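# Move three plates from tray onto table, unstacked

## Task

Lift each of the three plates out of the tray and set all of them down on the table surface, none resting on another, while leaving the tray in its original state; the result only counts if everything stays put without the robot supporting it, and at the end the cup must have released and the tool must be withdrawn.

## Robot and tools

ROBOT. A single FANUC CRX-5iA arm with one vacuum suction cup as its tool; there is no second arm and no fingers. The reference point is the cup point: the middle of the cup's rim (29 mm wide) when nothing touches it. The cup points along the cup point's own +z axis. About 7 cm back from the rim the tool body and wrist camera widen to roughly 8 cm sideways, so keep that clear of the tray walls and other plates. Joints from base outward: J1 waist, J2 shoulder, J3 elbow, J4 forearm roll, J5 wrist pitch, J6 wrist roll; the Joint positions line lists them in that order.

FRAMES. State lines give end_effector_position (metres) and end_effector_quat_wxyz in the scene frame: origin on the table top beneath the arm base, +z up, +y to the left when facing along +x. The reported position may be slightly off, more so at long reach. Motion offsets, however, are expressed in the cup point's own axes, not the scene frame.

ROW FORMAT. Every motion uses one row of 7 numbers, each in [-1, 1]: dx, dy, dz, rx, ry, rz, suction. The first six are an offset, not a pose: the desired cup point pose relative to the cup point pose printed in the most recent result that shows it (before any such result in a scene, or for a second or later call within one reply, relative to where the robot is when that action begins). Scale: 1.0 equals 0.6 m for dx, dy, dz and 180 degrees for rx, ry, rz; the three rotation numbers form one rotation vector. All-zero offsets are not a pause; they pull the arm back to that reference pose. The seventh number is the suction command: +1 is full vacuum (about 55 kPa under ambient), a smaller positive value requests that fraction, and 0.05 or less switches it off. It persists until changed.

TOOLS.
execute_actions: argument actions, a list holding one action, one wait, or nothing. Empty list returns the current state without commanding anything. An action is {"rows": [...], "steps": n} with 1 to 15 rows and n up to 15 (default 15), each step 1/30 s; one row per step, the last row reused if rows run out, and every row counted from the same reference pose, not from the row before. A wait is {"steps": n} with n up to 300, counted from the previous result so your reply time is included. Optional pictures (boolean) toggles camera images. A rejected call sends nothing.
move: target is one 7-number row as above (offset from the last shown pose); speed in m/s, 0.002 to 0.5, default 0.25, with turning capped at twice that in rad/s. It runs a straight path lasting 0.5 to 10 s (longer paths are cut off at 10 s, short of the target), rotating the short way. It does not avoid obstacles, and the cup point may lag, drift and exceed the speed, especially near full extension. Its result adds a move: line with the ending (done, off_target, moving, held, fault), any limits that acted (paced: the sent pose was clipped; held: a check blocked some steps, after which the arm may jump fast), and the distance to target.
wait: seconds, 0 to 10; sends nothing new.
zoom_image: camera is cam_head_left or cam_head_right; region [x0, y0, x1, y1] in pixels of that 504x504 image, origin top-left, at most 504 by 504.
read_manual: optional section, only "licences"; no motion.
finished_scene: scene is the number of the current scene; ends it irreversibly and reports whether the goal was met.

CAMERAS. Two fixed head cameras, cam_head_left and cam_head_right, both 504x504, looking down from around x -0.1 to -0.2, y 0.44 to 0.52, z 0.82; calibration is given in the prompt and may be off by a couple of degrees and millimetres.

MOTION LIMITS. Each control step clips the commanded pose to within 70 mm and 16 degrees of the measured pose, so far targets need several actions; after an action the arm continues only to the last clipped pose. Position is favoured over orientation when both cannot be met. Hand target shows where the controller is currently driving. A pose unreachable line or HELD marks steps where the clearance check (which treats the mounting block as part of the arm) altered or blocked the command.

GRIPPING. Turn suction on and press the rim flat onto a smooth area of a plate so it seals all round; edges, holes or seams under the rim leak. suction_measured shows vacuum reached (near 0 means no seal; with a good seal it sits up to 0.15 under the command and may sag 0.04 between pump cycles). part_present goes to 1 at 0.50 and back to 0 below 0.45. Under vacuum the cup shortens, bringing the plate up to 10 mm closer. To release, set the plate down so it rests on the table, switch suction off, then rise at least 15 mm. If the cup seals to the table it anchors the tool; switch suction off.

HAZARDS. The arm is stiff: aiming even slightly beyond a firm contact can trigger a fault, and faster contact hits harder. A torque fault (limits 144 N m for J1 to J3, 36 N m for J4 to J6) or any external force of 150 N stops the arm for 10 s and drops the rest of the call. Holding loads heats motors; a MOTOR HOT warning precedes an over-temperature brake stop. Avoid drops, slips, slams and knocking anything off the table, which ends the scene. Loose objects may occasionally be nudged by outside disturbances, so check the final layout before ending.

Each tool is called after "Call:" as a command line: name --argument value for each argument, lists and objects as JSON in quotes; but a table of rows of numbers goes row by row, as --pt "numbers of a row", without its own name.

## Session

Call:
execute_actions --actions '[]'

Scene clock: 0.00 s of 7200.00 s.
end_effector_position=(+0.4973, -0.0239, +0.3721) suction_measured=0.00 part_present=0 end_effector_quat_wxyz=(+0.004, +0.028, +1.000, -0.004)
Joint positions: [ 0.261  0.129  0.19  -0.001 -1.629 -0.264]
Joint velocities: [-0.001 -0.    -0.     0.002 -0.002 -0.   ]
Hand target: +0.497, -0.024, +0.372; +0.004, +0.028, +1.000, -0.004

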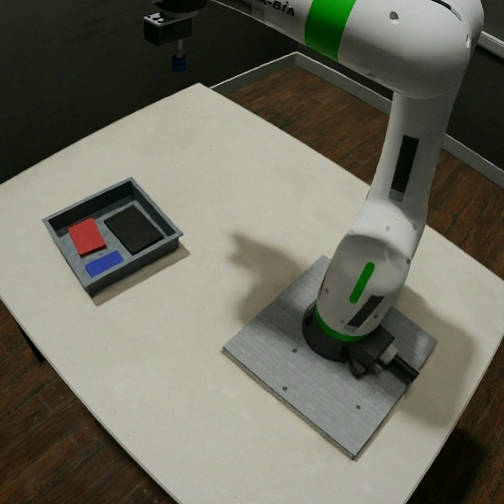

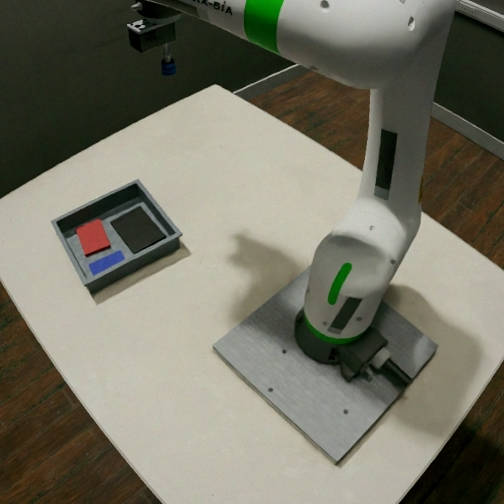

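Call:
move --target '[0.023,0.233,0.45,0,0,0,-1]'

Scene clock: 5.03 s of 7200.00 s.
end_effector_position=(+0.4925, +0.1138, +0.1009) suction_measured=0.00 part_present=0 end_effector_quat_wxyz=(+0.004, +0.028, +1.000, -0.004)
Joint positions: [ 0.538  0.306 -0.253 -0.    -1.009 -0.541]
Joint velocities: [ 0.002 -0.    -0.     0.    -0.001 -0.   ]
Hand target: +0.493, +0.114, +0.101; +0.004, +0.028, +1.000, -0.004
Off the commanded pose: 0.001 m, 0 deg.
After step 90, 0.43 s passed at rest.
move: done

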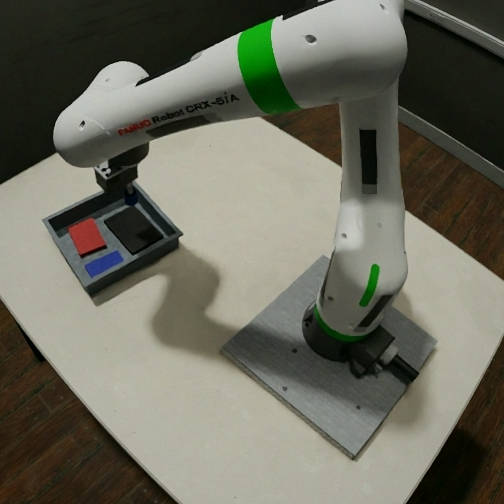

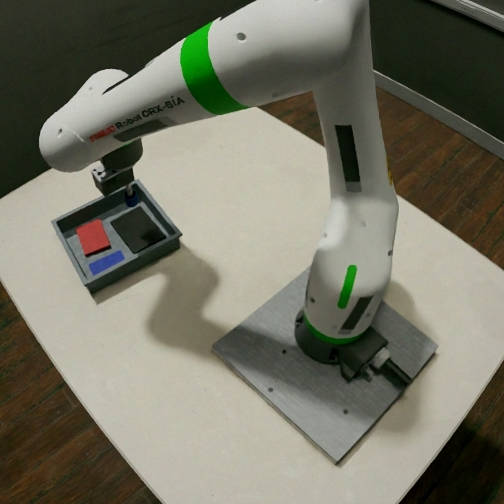

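Place at (0.40,-0.10).

Call:
move --target '[0,0,0.155,0,0,0,1]' --speed 0.04

Scene clock: 8.30 s of 7200.00 s.
end_effector_position=(+0.4930, +0.1129, +0.0080) suction_measured=0.45 part_present=0 end_effector_quat_wxyz=(+0.004, +0.028, +1.000, -0.004)
Joint positions: [ 0.538  0.452 -0.317 -0.    -0.799 -0.541]
Joint velocities: [ 0.001 -0.    -0.     0.     0.     0.   ]
Hand target: +0.493, +0.113, +0.008; +0.004, +0.028, +1.000, -0.004
Off the commanded pose: 0.000 m, 0 deg.
move: done

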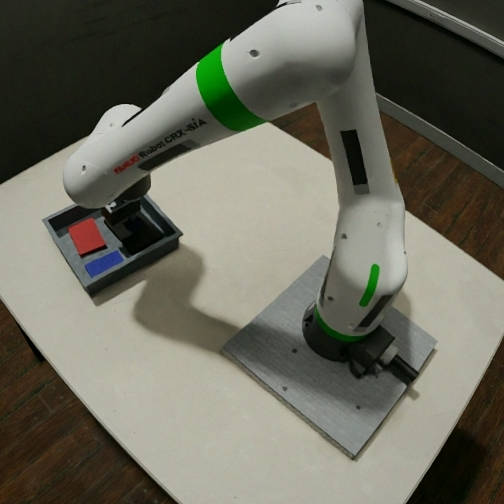

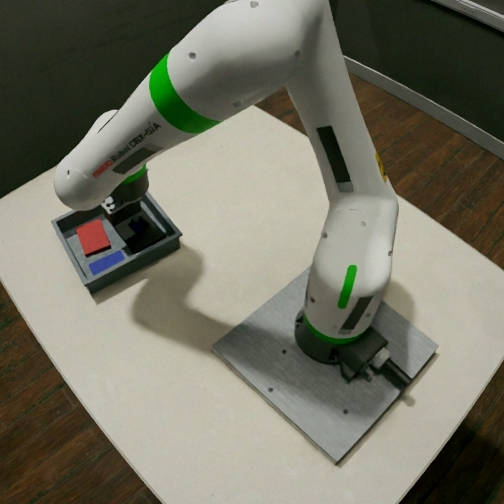

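Call:
move --target '[0,0,-0.15,0,0,0,1]' --speed 0.1

Scene clock: 10.33 s of 7200.00 s.
end_effector_position=(+0.4925, +0.1137, +0.0978) suction_measured=0.98 part_present=1 end_effector_quat_wxyz=(+0.004, +0.028, +1.000, -0.004)
Joint positions: [ 0.538  0.31  -0.256 -0.    -1.002 -0.541]
Joint velocities: [ 0.     0.     0.001 -0.    -0.001  0.   ]
Hand target: +0.493, +0.114, +0.098; +0.004, +0.028, +1.000, -0.004
Off the commanded pose: 0.000 m, 0 deg.
move: done

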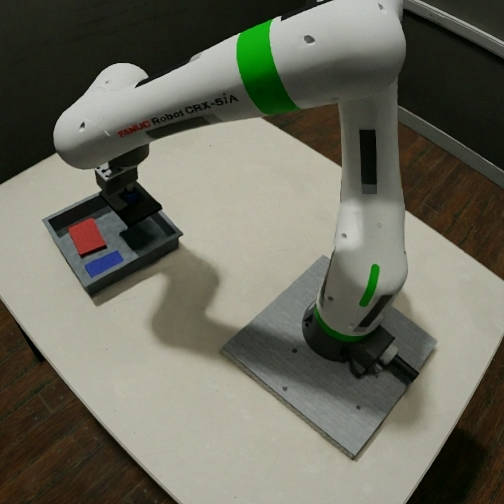

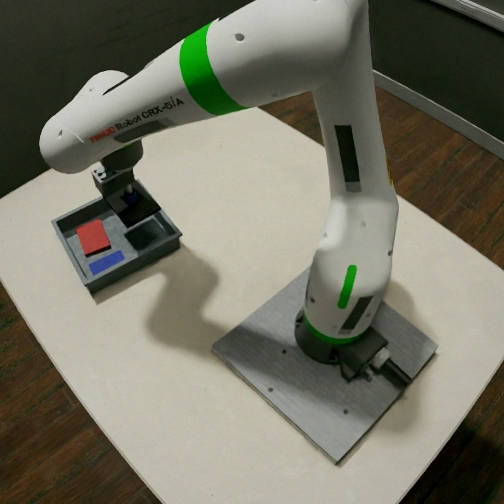

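Then red at (0.55,0.22).

Call:
move --target '[0.15,-0.36,0,0,0,0,1]' --speed 0.15

Call:
move --target '[0,0,0.143,0,0,0,1]' --speed 0.05

Call:
move --target '[0,0,0,0,0,0,-1]'

Call:
move --target '[0,0,-0.15,0,0,0,-1]' --speed 0.1

Call:
move --target '[-0.245,0.535,0,0,0,0,-1]'

Call:
move --target '[0,0,0.155,0,0,0,1]' --speed 0.04

Call:
move --target '[0,0,-0.15,0,0,0,1]' --speed 0.1

Scene clock: 15.10 s of 7200.00 s.
end_effector_position=(+0.3908, -0.0971, +0.0991) suction_measured=0.98 part_present=1 end_effector_quat_wxyz=(+0.004, +0.028, +1.000, -0.004)
Joint positions: [ 0.136  0.074 -0.544 -0.    -0.95  -0.139]
Joint velocities: [-0.     0.001  0.    -0.    -0.002 -0.   ]
Hand target: +0.391, -0.097, +0.099; +0.004, +0.028, +1.000, -0.004
Off the commanded pose: 0.000 m, 0 deg.
move: done

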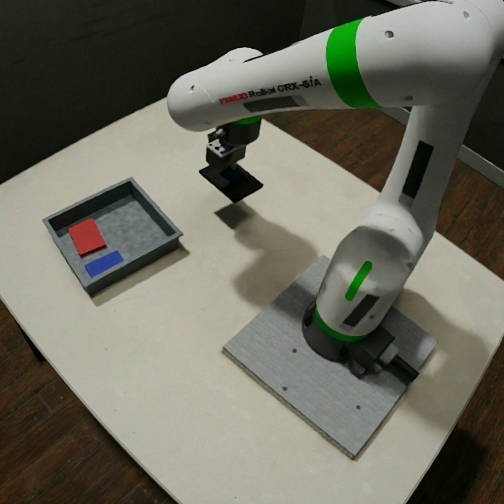

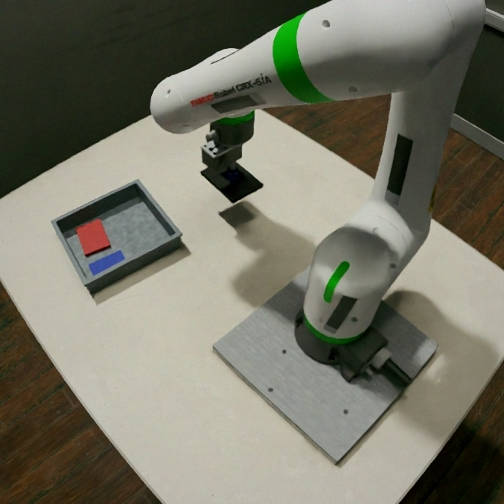

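Scene clock: 17.10 s of 7200.00 s.
end_effector_position=(+0.3913, -0.0979, +0.0134) suction_measured=0.99 part_present=1 end_effector_quat_wxyz=(+0.004, +0.028, +1.000, -0.004)
Joint positions: [ 0.136  0.242 -0.612 -0.    -0.714 -0.139]
Joint velocities: [-0.001 -0.    -0.    -0.    -0.002 -0.   ]
Hand target: +0.391, -0.098, +0.013; +0.004, +0.028, +1.000, -0.004
Off the commanded pose: 0.000 m, 0 deg.
move: done

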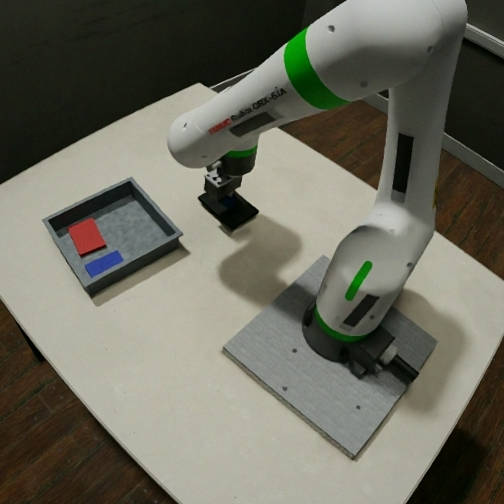

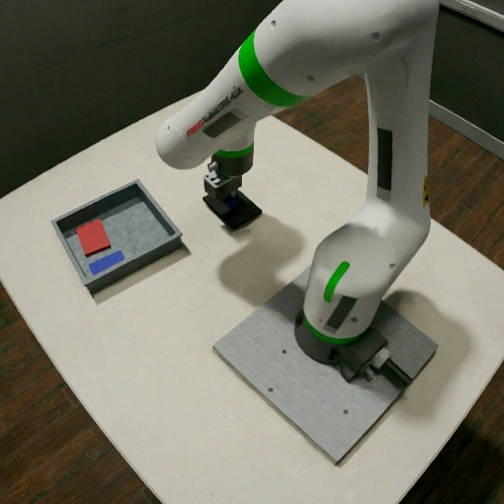

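Scene clock: 17.60 s of 7200.00 s.
end_effector_position=(+0.3913, -0.0979, +0.0134) suction_measured=0.00 part_present=0 end_effector_quat_wxyz=(+0.004, +0.028, +1.000, -0.004)
Joint positions: [ 0.136  0.242 -0.612 -0.    -0.714 -0.139]
Joint velocities: [ 0.001 -0.    -0.    -0.    -0.001 -0.   ]
Hand target: +0.391, -0.098, +0.013; +0.004, +0.028, +1.000, -0.004
Off the commanded pose: 0.000 m, 0 deg.
move: done

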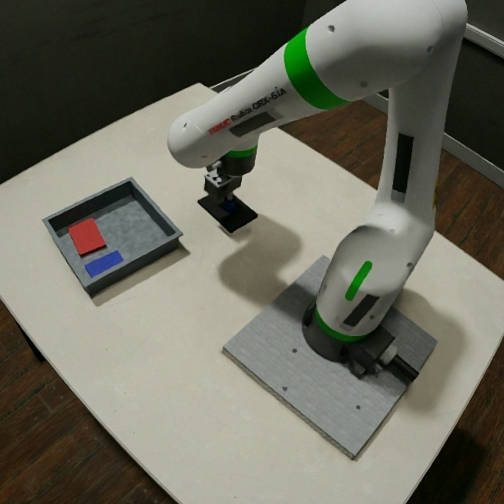

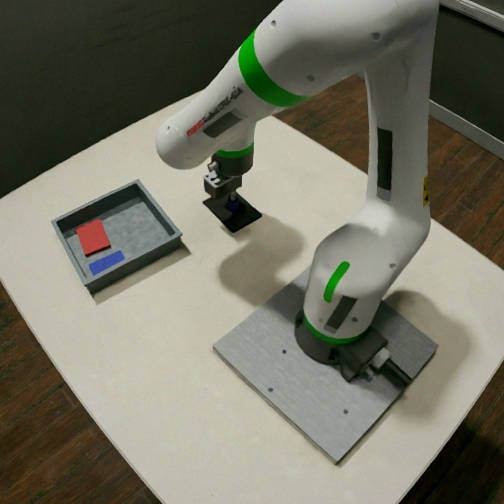

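Scene clock: 18.80 s of 7200.00 s.
end_effector_position=(+0.3908, -0.0971, +0.1032) suction_measured=0.00 part_present=0 end_effector_quat_wxyz=(+0.004, +0.028, +1.000, -0.004)
Joint positions: [ 0.136  0.068 -0.539 -0.    -0.961 -0.139]
Joint velocities: [ 0.    -0.     0.     0.001  0.002  0.   ]
Hand target: +0.391, -0.097, +0.103; +0.004, +0.028, +1.000, -0.004
Off the commanded pose: 0.000 m, 0 deg.
move: done

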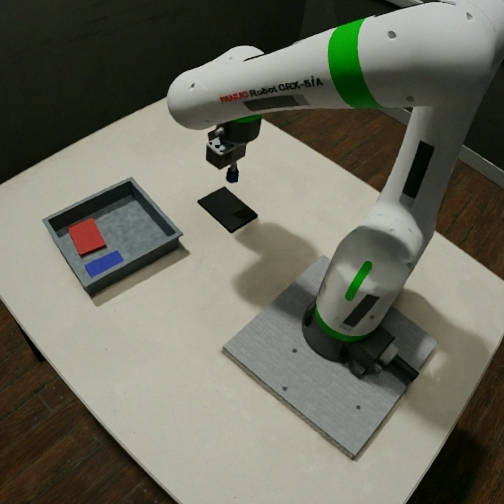

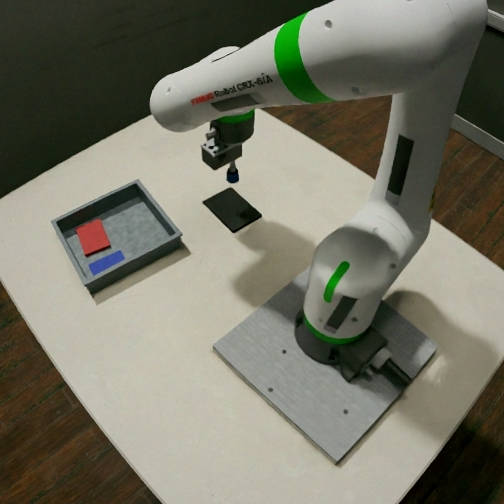

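Scene clock: 20.63 s of 7200.00 s.
end_effector_position=(+0.5550, +0.2155, +0.1014) suction_measured=0.00 part_present=0 end_effector_quat_wxyz=(+0.004, +0.028, +1.000, -0.004)
Joint positions: [ 0.641  0.502  0.031 -0.    -1.097 -0.644]
Joint velocities: [-0.001 -0.001  0.001 -0.001  0.     0.   ]
Hand target: +0.555, +0.215, +0.101; +0.004, +0.028, +1.000, -0.004
Off the commanded pose: 0.000 m, 0 deg.
move: done

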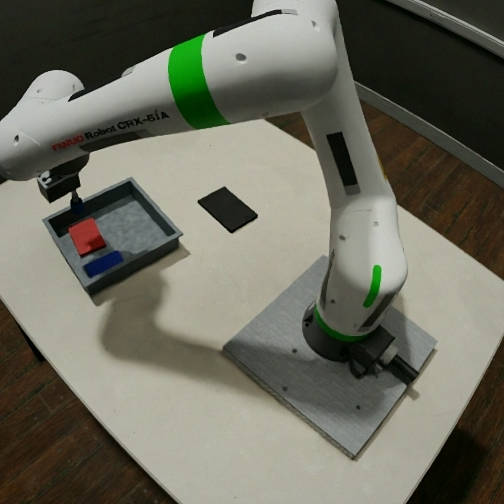

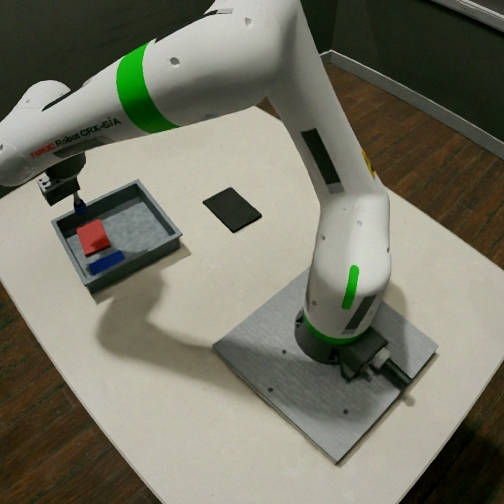

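Scene clock: 23.23 s of 7200.00 s.
end_effector_position=(+0.5556, +0.2146, +0.0085) suction_measured=0.43 part_present=0 end_effector_quat_wxyz=(+0.004, +0.028, +1.000, -0.004)
Joint positions: [ 0.641  0.623 -0.031 -0.    -0.914 -0.644]
Joint velocities: [ 0.     0.002  0.    -0.001  0.001 -0.   ]
Hand target: +0.556, +0.215, +0.009; +0.004, +0.028, +1.000, -0.004
Off the commanded pose: 0.000 m, 0 deg.
move: done

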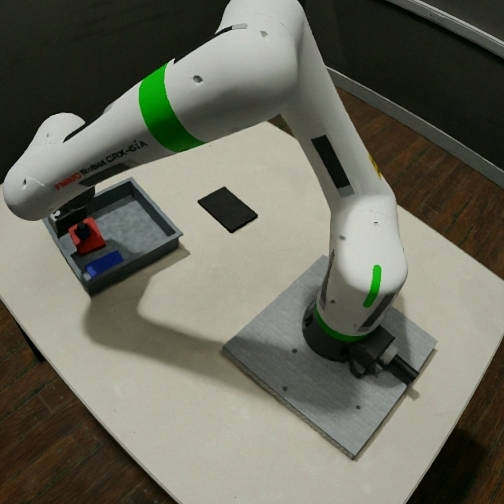

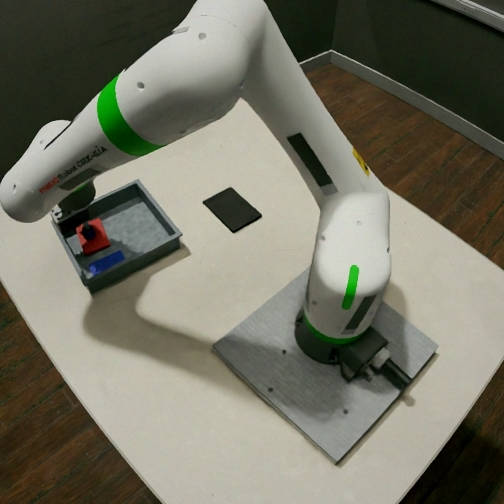

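Scene clock: 24.43 s of 7200.00 s.
end_effector_position=(+0.5551, +0.2154, +0.0985) suction_measured=1.00 part_present=1 end_effector_quat_wxyz=(+0.004, +0.028, +1.000, -0.004)
Joint positions: [ 0.641  0.506  0.028 -0.    -1.09  -0.644]
Joint velocities: [-0.     0.002  0.001  0.001 -0.001 -0.   ]
Hand target: +0.555, +0.215, +0.098; +0.004, +0.028, +1.000, -0.004
Off the commanded pose: 0.000 m, 0 deg.
move: done

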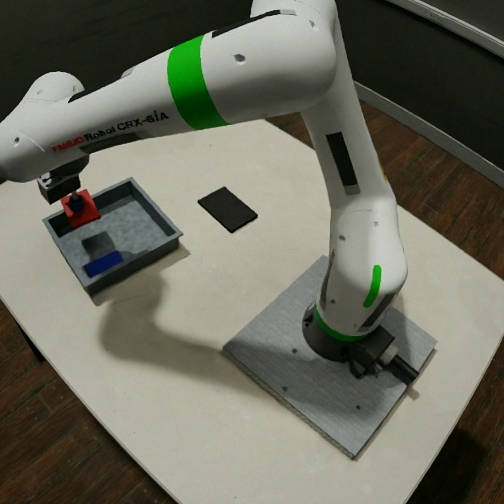

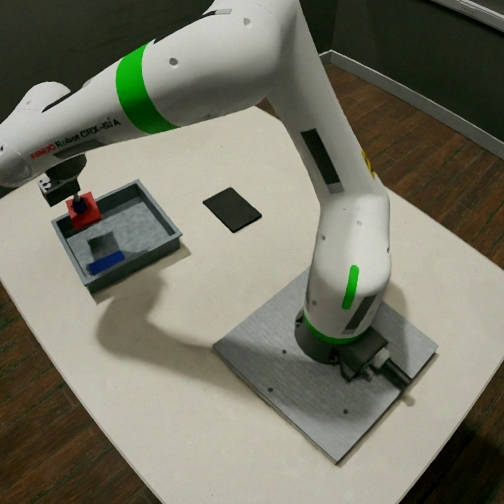

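Red to (0.55,-0.15); then blue (0.456,0.239).

Call:
move --target '[0,-0.6,0,0,0,0,1]' --speed 0.15

Call:
move --target '[0,0,0.143,0,0,0,1]' --speed 0.05

Call:
move --target '[0,0,0,0,0,0,-1]'

Call:
move --target '[0,0,-0.15,0,0,0,-1]' --speed 0.1

Call:
move --target '[0.155,0.64,0,0,0,0,-1]'

Call:
move --target '[0,0,0.155,0,0,0,1]' --speed 0.04

Call:
move --target '[0,0,-0.15,0,0,0,1]' --speed 0.1

Scene clock: 30.13 s of 7200.00 s.
end_effector_position=(+0.5355, -0.1441, +0.1018) suction_measured=0.98 part_present=1 end_effector_quat_wxyz=(+0.004, +0.028, +1.000, -0.005)
Joint positions: [ 0.025  0.416 -0.104  0.    -1.047 -0.028]
Joint velocities: [ 0.    -0.     0.    -0.001 -0.     0.   ]
Hand target: +0.536, -0.144, +0.102; +0.004, +0.028, +1.000, -0.005
Off the commanded pose: 0.001 m, 0 deg.
move: done

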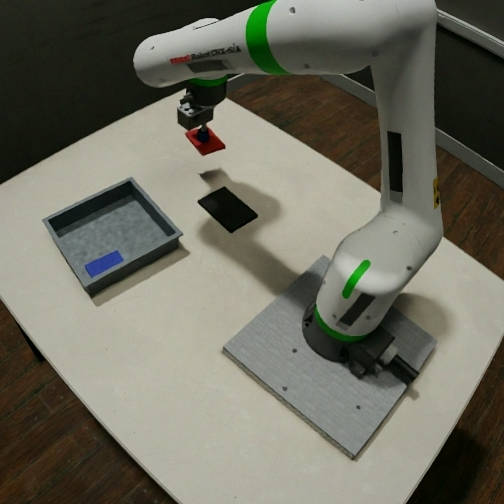

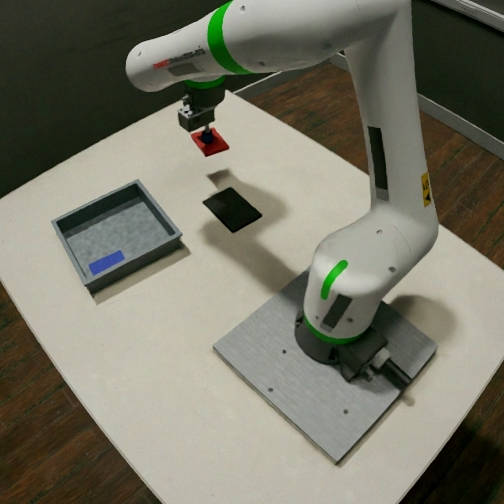

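Scene clock: 32.13 s of 7200.00 s.
end_effector_position=(+0.5360, -0.1449, +0.0161) suction_measured=0.99 part_present=1 end_effector_quat_wxyz=(+0.004, +0.028, +1.000, -0.005)
Joint positions: [ 0.025  0.537 -0.162  0.    -0.868 -0.028]
Joint velocities: [-0.     0.     0.     0.    -0.001 -0.   ]
Hand target: +0.536, -0.145, +0.016; +0.004, +0.028, +1.000, -0.005
Off the commanded pose: 0.000 m, 0 deg.
move: done

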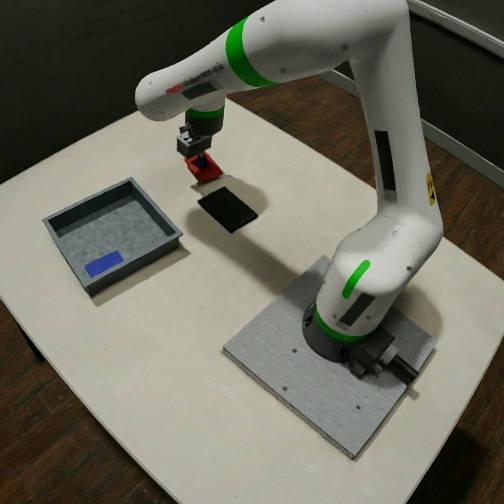

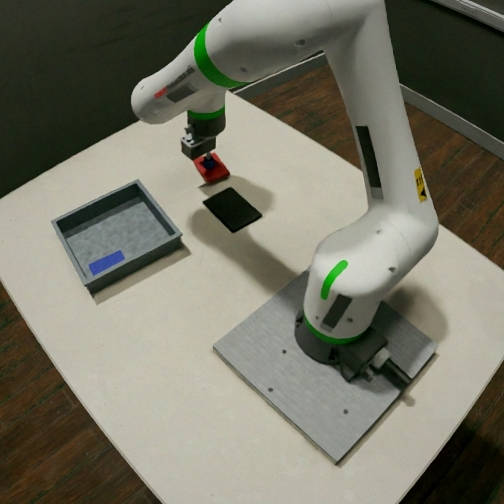

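Scene clock: 32.63 s of 7200.00 s.
end_effector_position=(+0.5360, -0.1449, +0.0161) suction_measured=0.00 part_present=0 end_effector_quat_wxyz=(+0.004, +0.028, +1.000, -0.005)
Joint positions: [ 0.025  0.537 -0.162  0.    -0.868 -0.028]
Joint velocities: [-0.001  0.001  0.    -0.     0.002 -0.   ]
Hand target: +0.536, -0.145, +0.016; +0.004, +0.028, +1.000, -0.005
Off the commanded pose: 0.000 m, 0 deg.
move: done

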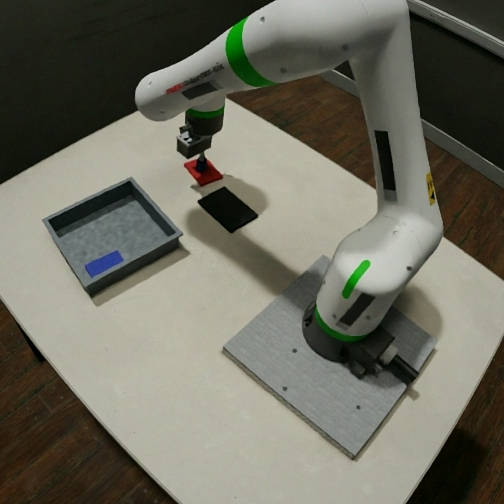

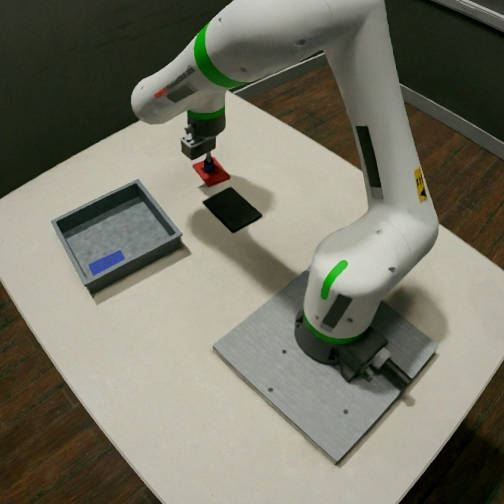

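Scene clock: 33.83 s of 7200.00 s.
end_effector_position=(+0.5355, -0.1441, +0.1060) suction_measured=0.00 part_present=0 end_effector_quat_wxyz=(+0.004, +0.028, +1.000, -0.005)
Joint positions: [ 0.025  0.411 -0.1    0.    -1.056 -0.028]
Joint velocities: [ 0.     0.     0.001 -0.001  0.     0.   ]
Hand target: +0.535, -0.144, +0.106; +0.004, +0.028, +1.000, -0.005
Off the commanded pose: 0.000 m, 0 deg.
move: done

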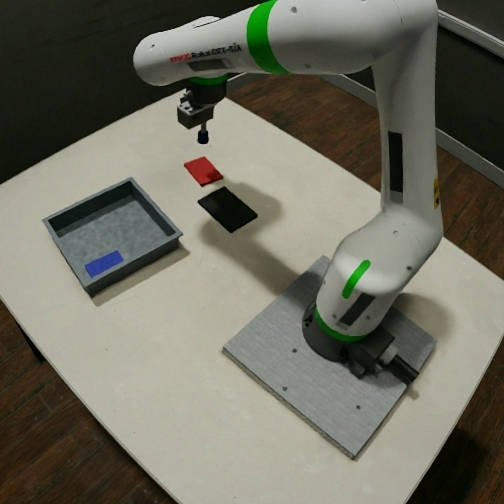

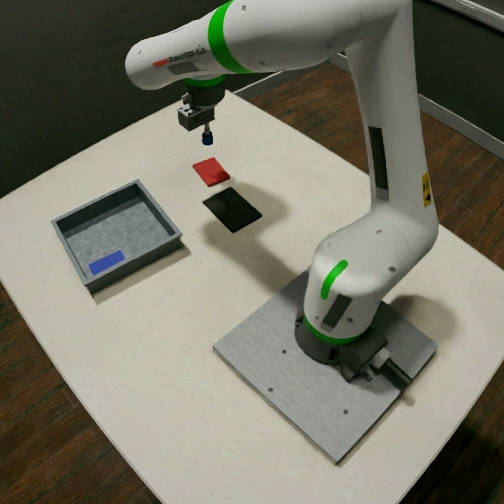

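Scene clock: 35.80 s of 7200.00 s.
end_effector_position=(+0.4634, +0.2443, +0.1017) suction_measured=0.00 part_present=0 end_effector_quat_wxyz=(+0.004, +0.028, +1.000, -0.004)
Joint positions: [ 0.787  0.343 -0.197 -0.    -1.028 -0.79 ]
Joint velocities: [ 0.001 -0.     0.    -0.    -0.001  0.   ]
Hand target: +0.463, +0.244, +0.102; +0.004, +0.028, +1.000, -0.004
Off the commanded pose: 0.000 m, 0 deg.
move: done

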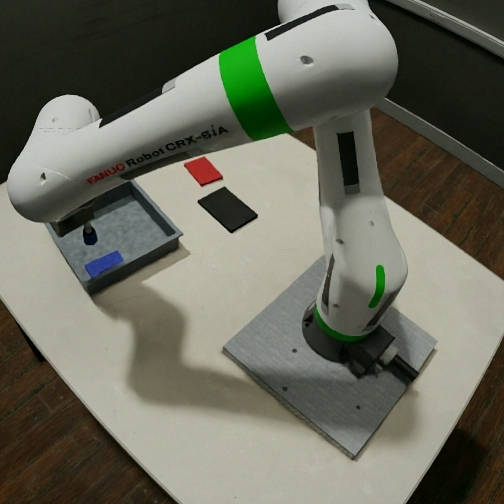

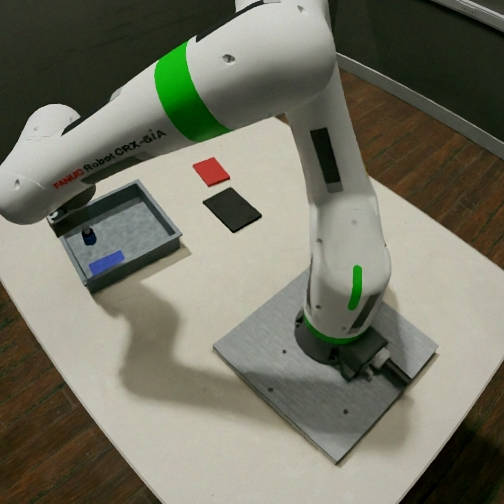

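Scene clock: 38.40 s of 7200.00 s.
end_effector_position=(+0.4639, +0.2434, +0.0088) suction_measured=0.40 part_present=0 end_effector_quat_wxyz=(+0.004, +0.028, +1.000, -0.004)
Joint positions: [ 0.787  0.483 -0.261 -0.    -0.825 -0.79 ]
Joint velocities: [ 0.001  0.002 -0.    -0.001 -0.    -0.   ]
Hand target: +0.464, +0.243, +0.009; +0.004, +0.028, +1.000, -0.004
Off the commanded pose: 0.000 m, 0 deg.
move: done

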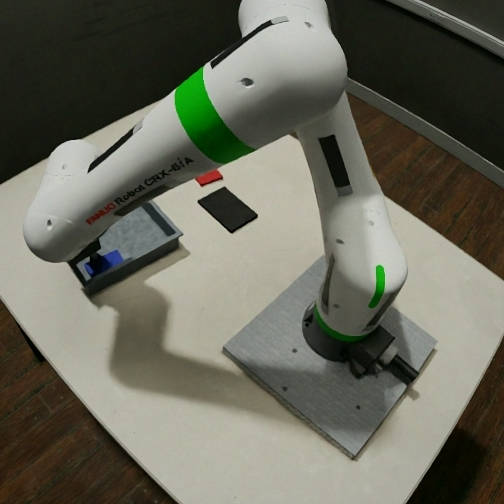

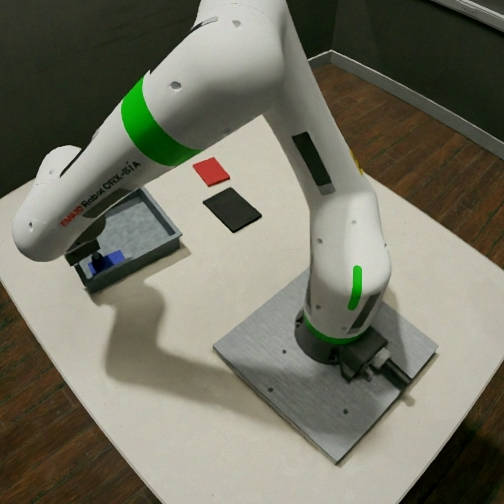

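Scene clock: 39.60 s of 7200.00 s.
end_effector_position=(+0.4634, +0.2442, +0.0987) suction_measured=1.00 part_present=1 end_effector_quat_wxyz=(+0.004, +0.028, +1.000, -0.004)
Joint positions: [ 0.787  0.347 -0.199 -0.    -1.022 -0.79 ]
Joint velocities: [-0.001  0.001  0.     0.001  0.001  0.   ]
Hand target: +0.463, +0.244, +0.099; +0.004, +0.028, +1.000, -0.004
Off the commanded pose: 0.000 m, 0 deg.
move: done

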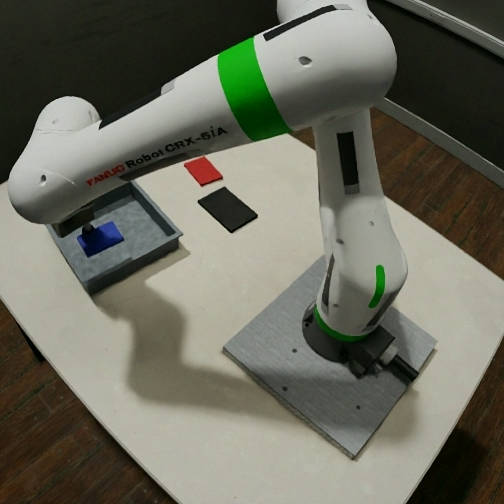

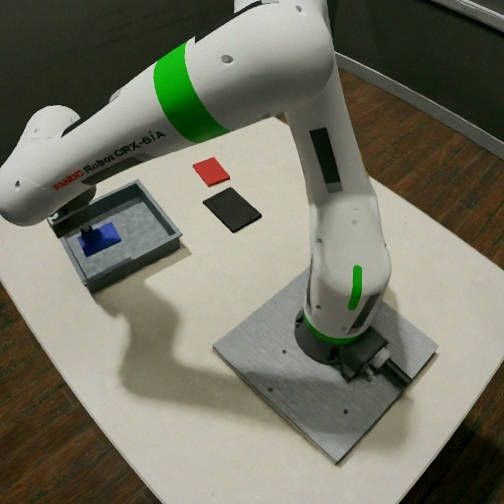

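Blue to (0.30,0.15).

Call:
move --target '[0.27,-0.15,0,0,0,0,1]' --speed 0.15

Call:
move --target '[0,0,0.143,0,0,0,1]' --speed 0.05

Call:
move --target '[0,0,0,0,0,0,-1]'

Call:
move --target '[0,0,-0.3,0,0,0,-1]' --speed 0.1

Scene clock: 43.77 s of 7200.00 s.
end_effector_position=(+0.2967, +0.1632, +0.0982) suction_measured=0.96 part_present=1 end_effector_quat_wxyz=(+0.004, +0.028, +1.000, -0.004)
Joint positions: [ 0.947 -0.099 -0.708 -0.    -0.959 -0.95 ]
Joint velocities: [ 0.001 -0.001 -0.001  0.001 -0.001 -0.   ]
Hand target: +0.297, +0.163, +0.098; +0.004, +0.028, +1.000, -0.004
Off the commanded pose: 0.000 m, 0 deg.
move: done

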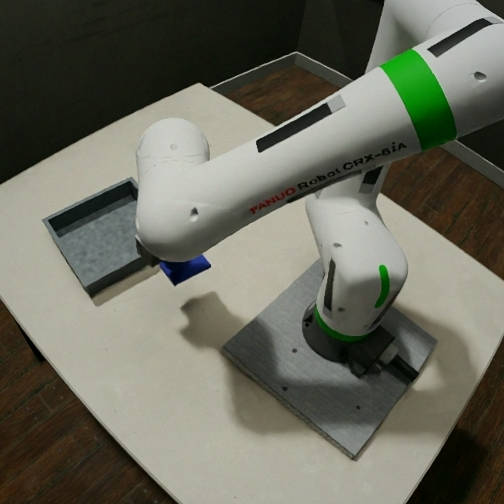

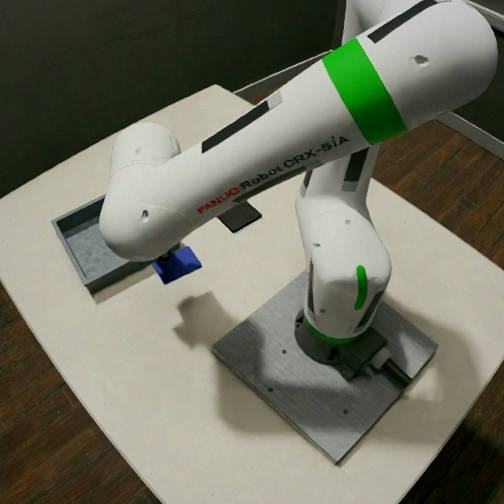

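Scene clock: 45.77 s of 7200.00 s.
end_effector_position=(+0.2971, +0.1623, +0.0126) suction_measured=0.98 part_present=1 end_effector_quat_wxyz=(+0.004, +0.028, +1.000, -0.004)
Joint positions: [ 0.947  0.095 -0.787 -0.    -0.686 -0.95 ]
Joint velocities: [ 0.001  0.    -0.    -0.002  0.    -0.001]
Hand target: +0.297, +0.162, +0.013; +0.004, +0.028, +1.000, -0.004
Off the commanded pose: 0.000 m, 0 deg.
move: done

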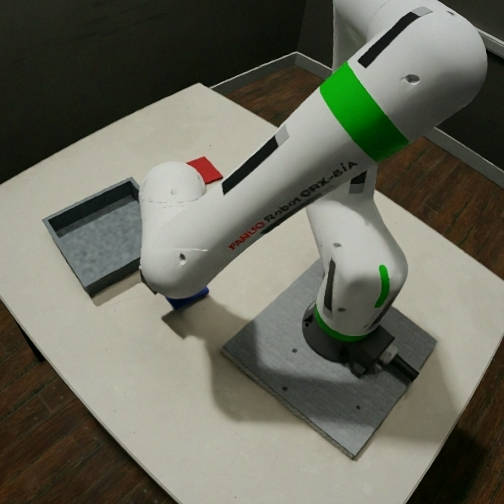

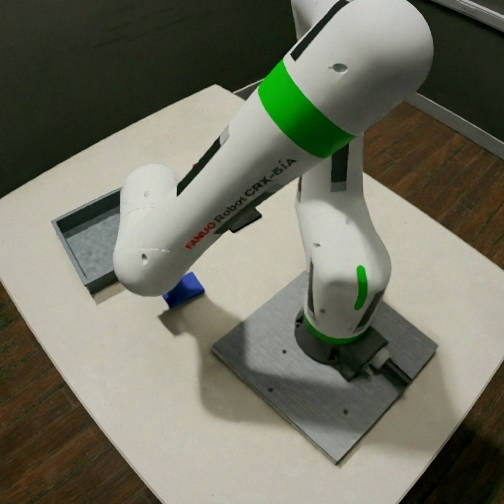

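Scene clock: 46.27 s of 7200.00 s.
end_effector_position=(+0.2971, +0.1623, +0.0126) suction_measured=0.00 part_present=0 end_effector_quat_wxyz=(+0.004, +0.028, +1.000, -0.004)
Joint positions: [ 0.947  0.095 -0.787 -0.    -0.686 -0.95 ]
Joint velocities: [ 0.001  0.001  0.    -0.001  0.001 -0.   ]
Hand target: +0.297, +0.162, +0.013; +0.004, +0.028, +1.000, -0.004
Off the commanded pose: 0.000 m, 0 deg.
move: done

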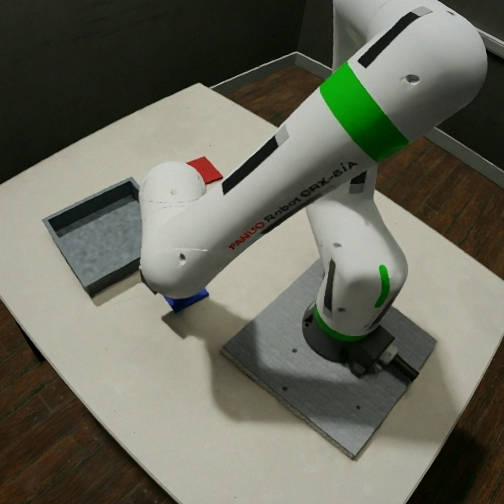

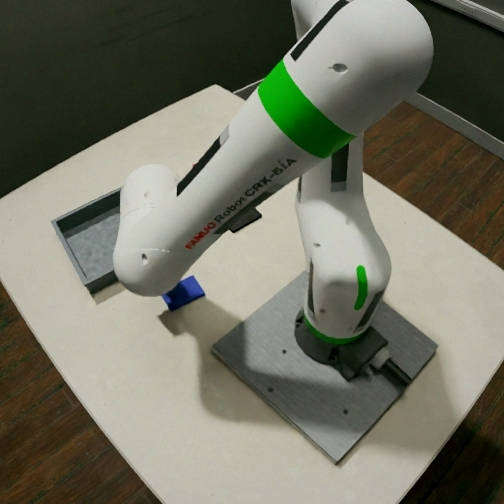

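Scene clock: 48.37 s of 7200.00 s.
end_effector_position=(+0.2962, +0.1641, +0.1923) suction_measured=0.00 part_present=0 end_effector_quat_wxyz=(+0.003, +0.028, +1.000, -0.004)
Joint positions: [ 0.947 -0.229 -0.569 -0.    -1.228 -0.95 ]
Joint velocities: [ 0.    -0.001  0.002 -0.     0.001 -0.   ]
Hand target: +0.296, +0.164, +0.192; +0.003, +0.028, +1.000, -0.004
Off the commanded pose: 0.001 m, 0 deg.
move: done

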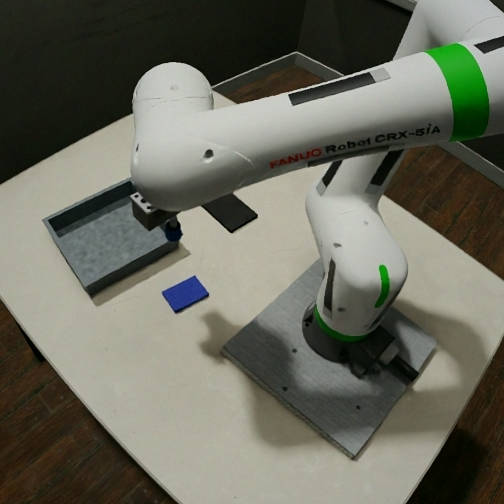

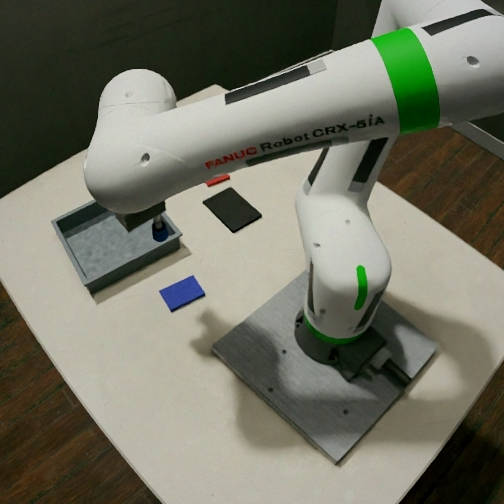

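Call:
finished_scene --scene 2

The scene is finished: the task was done.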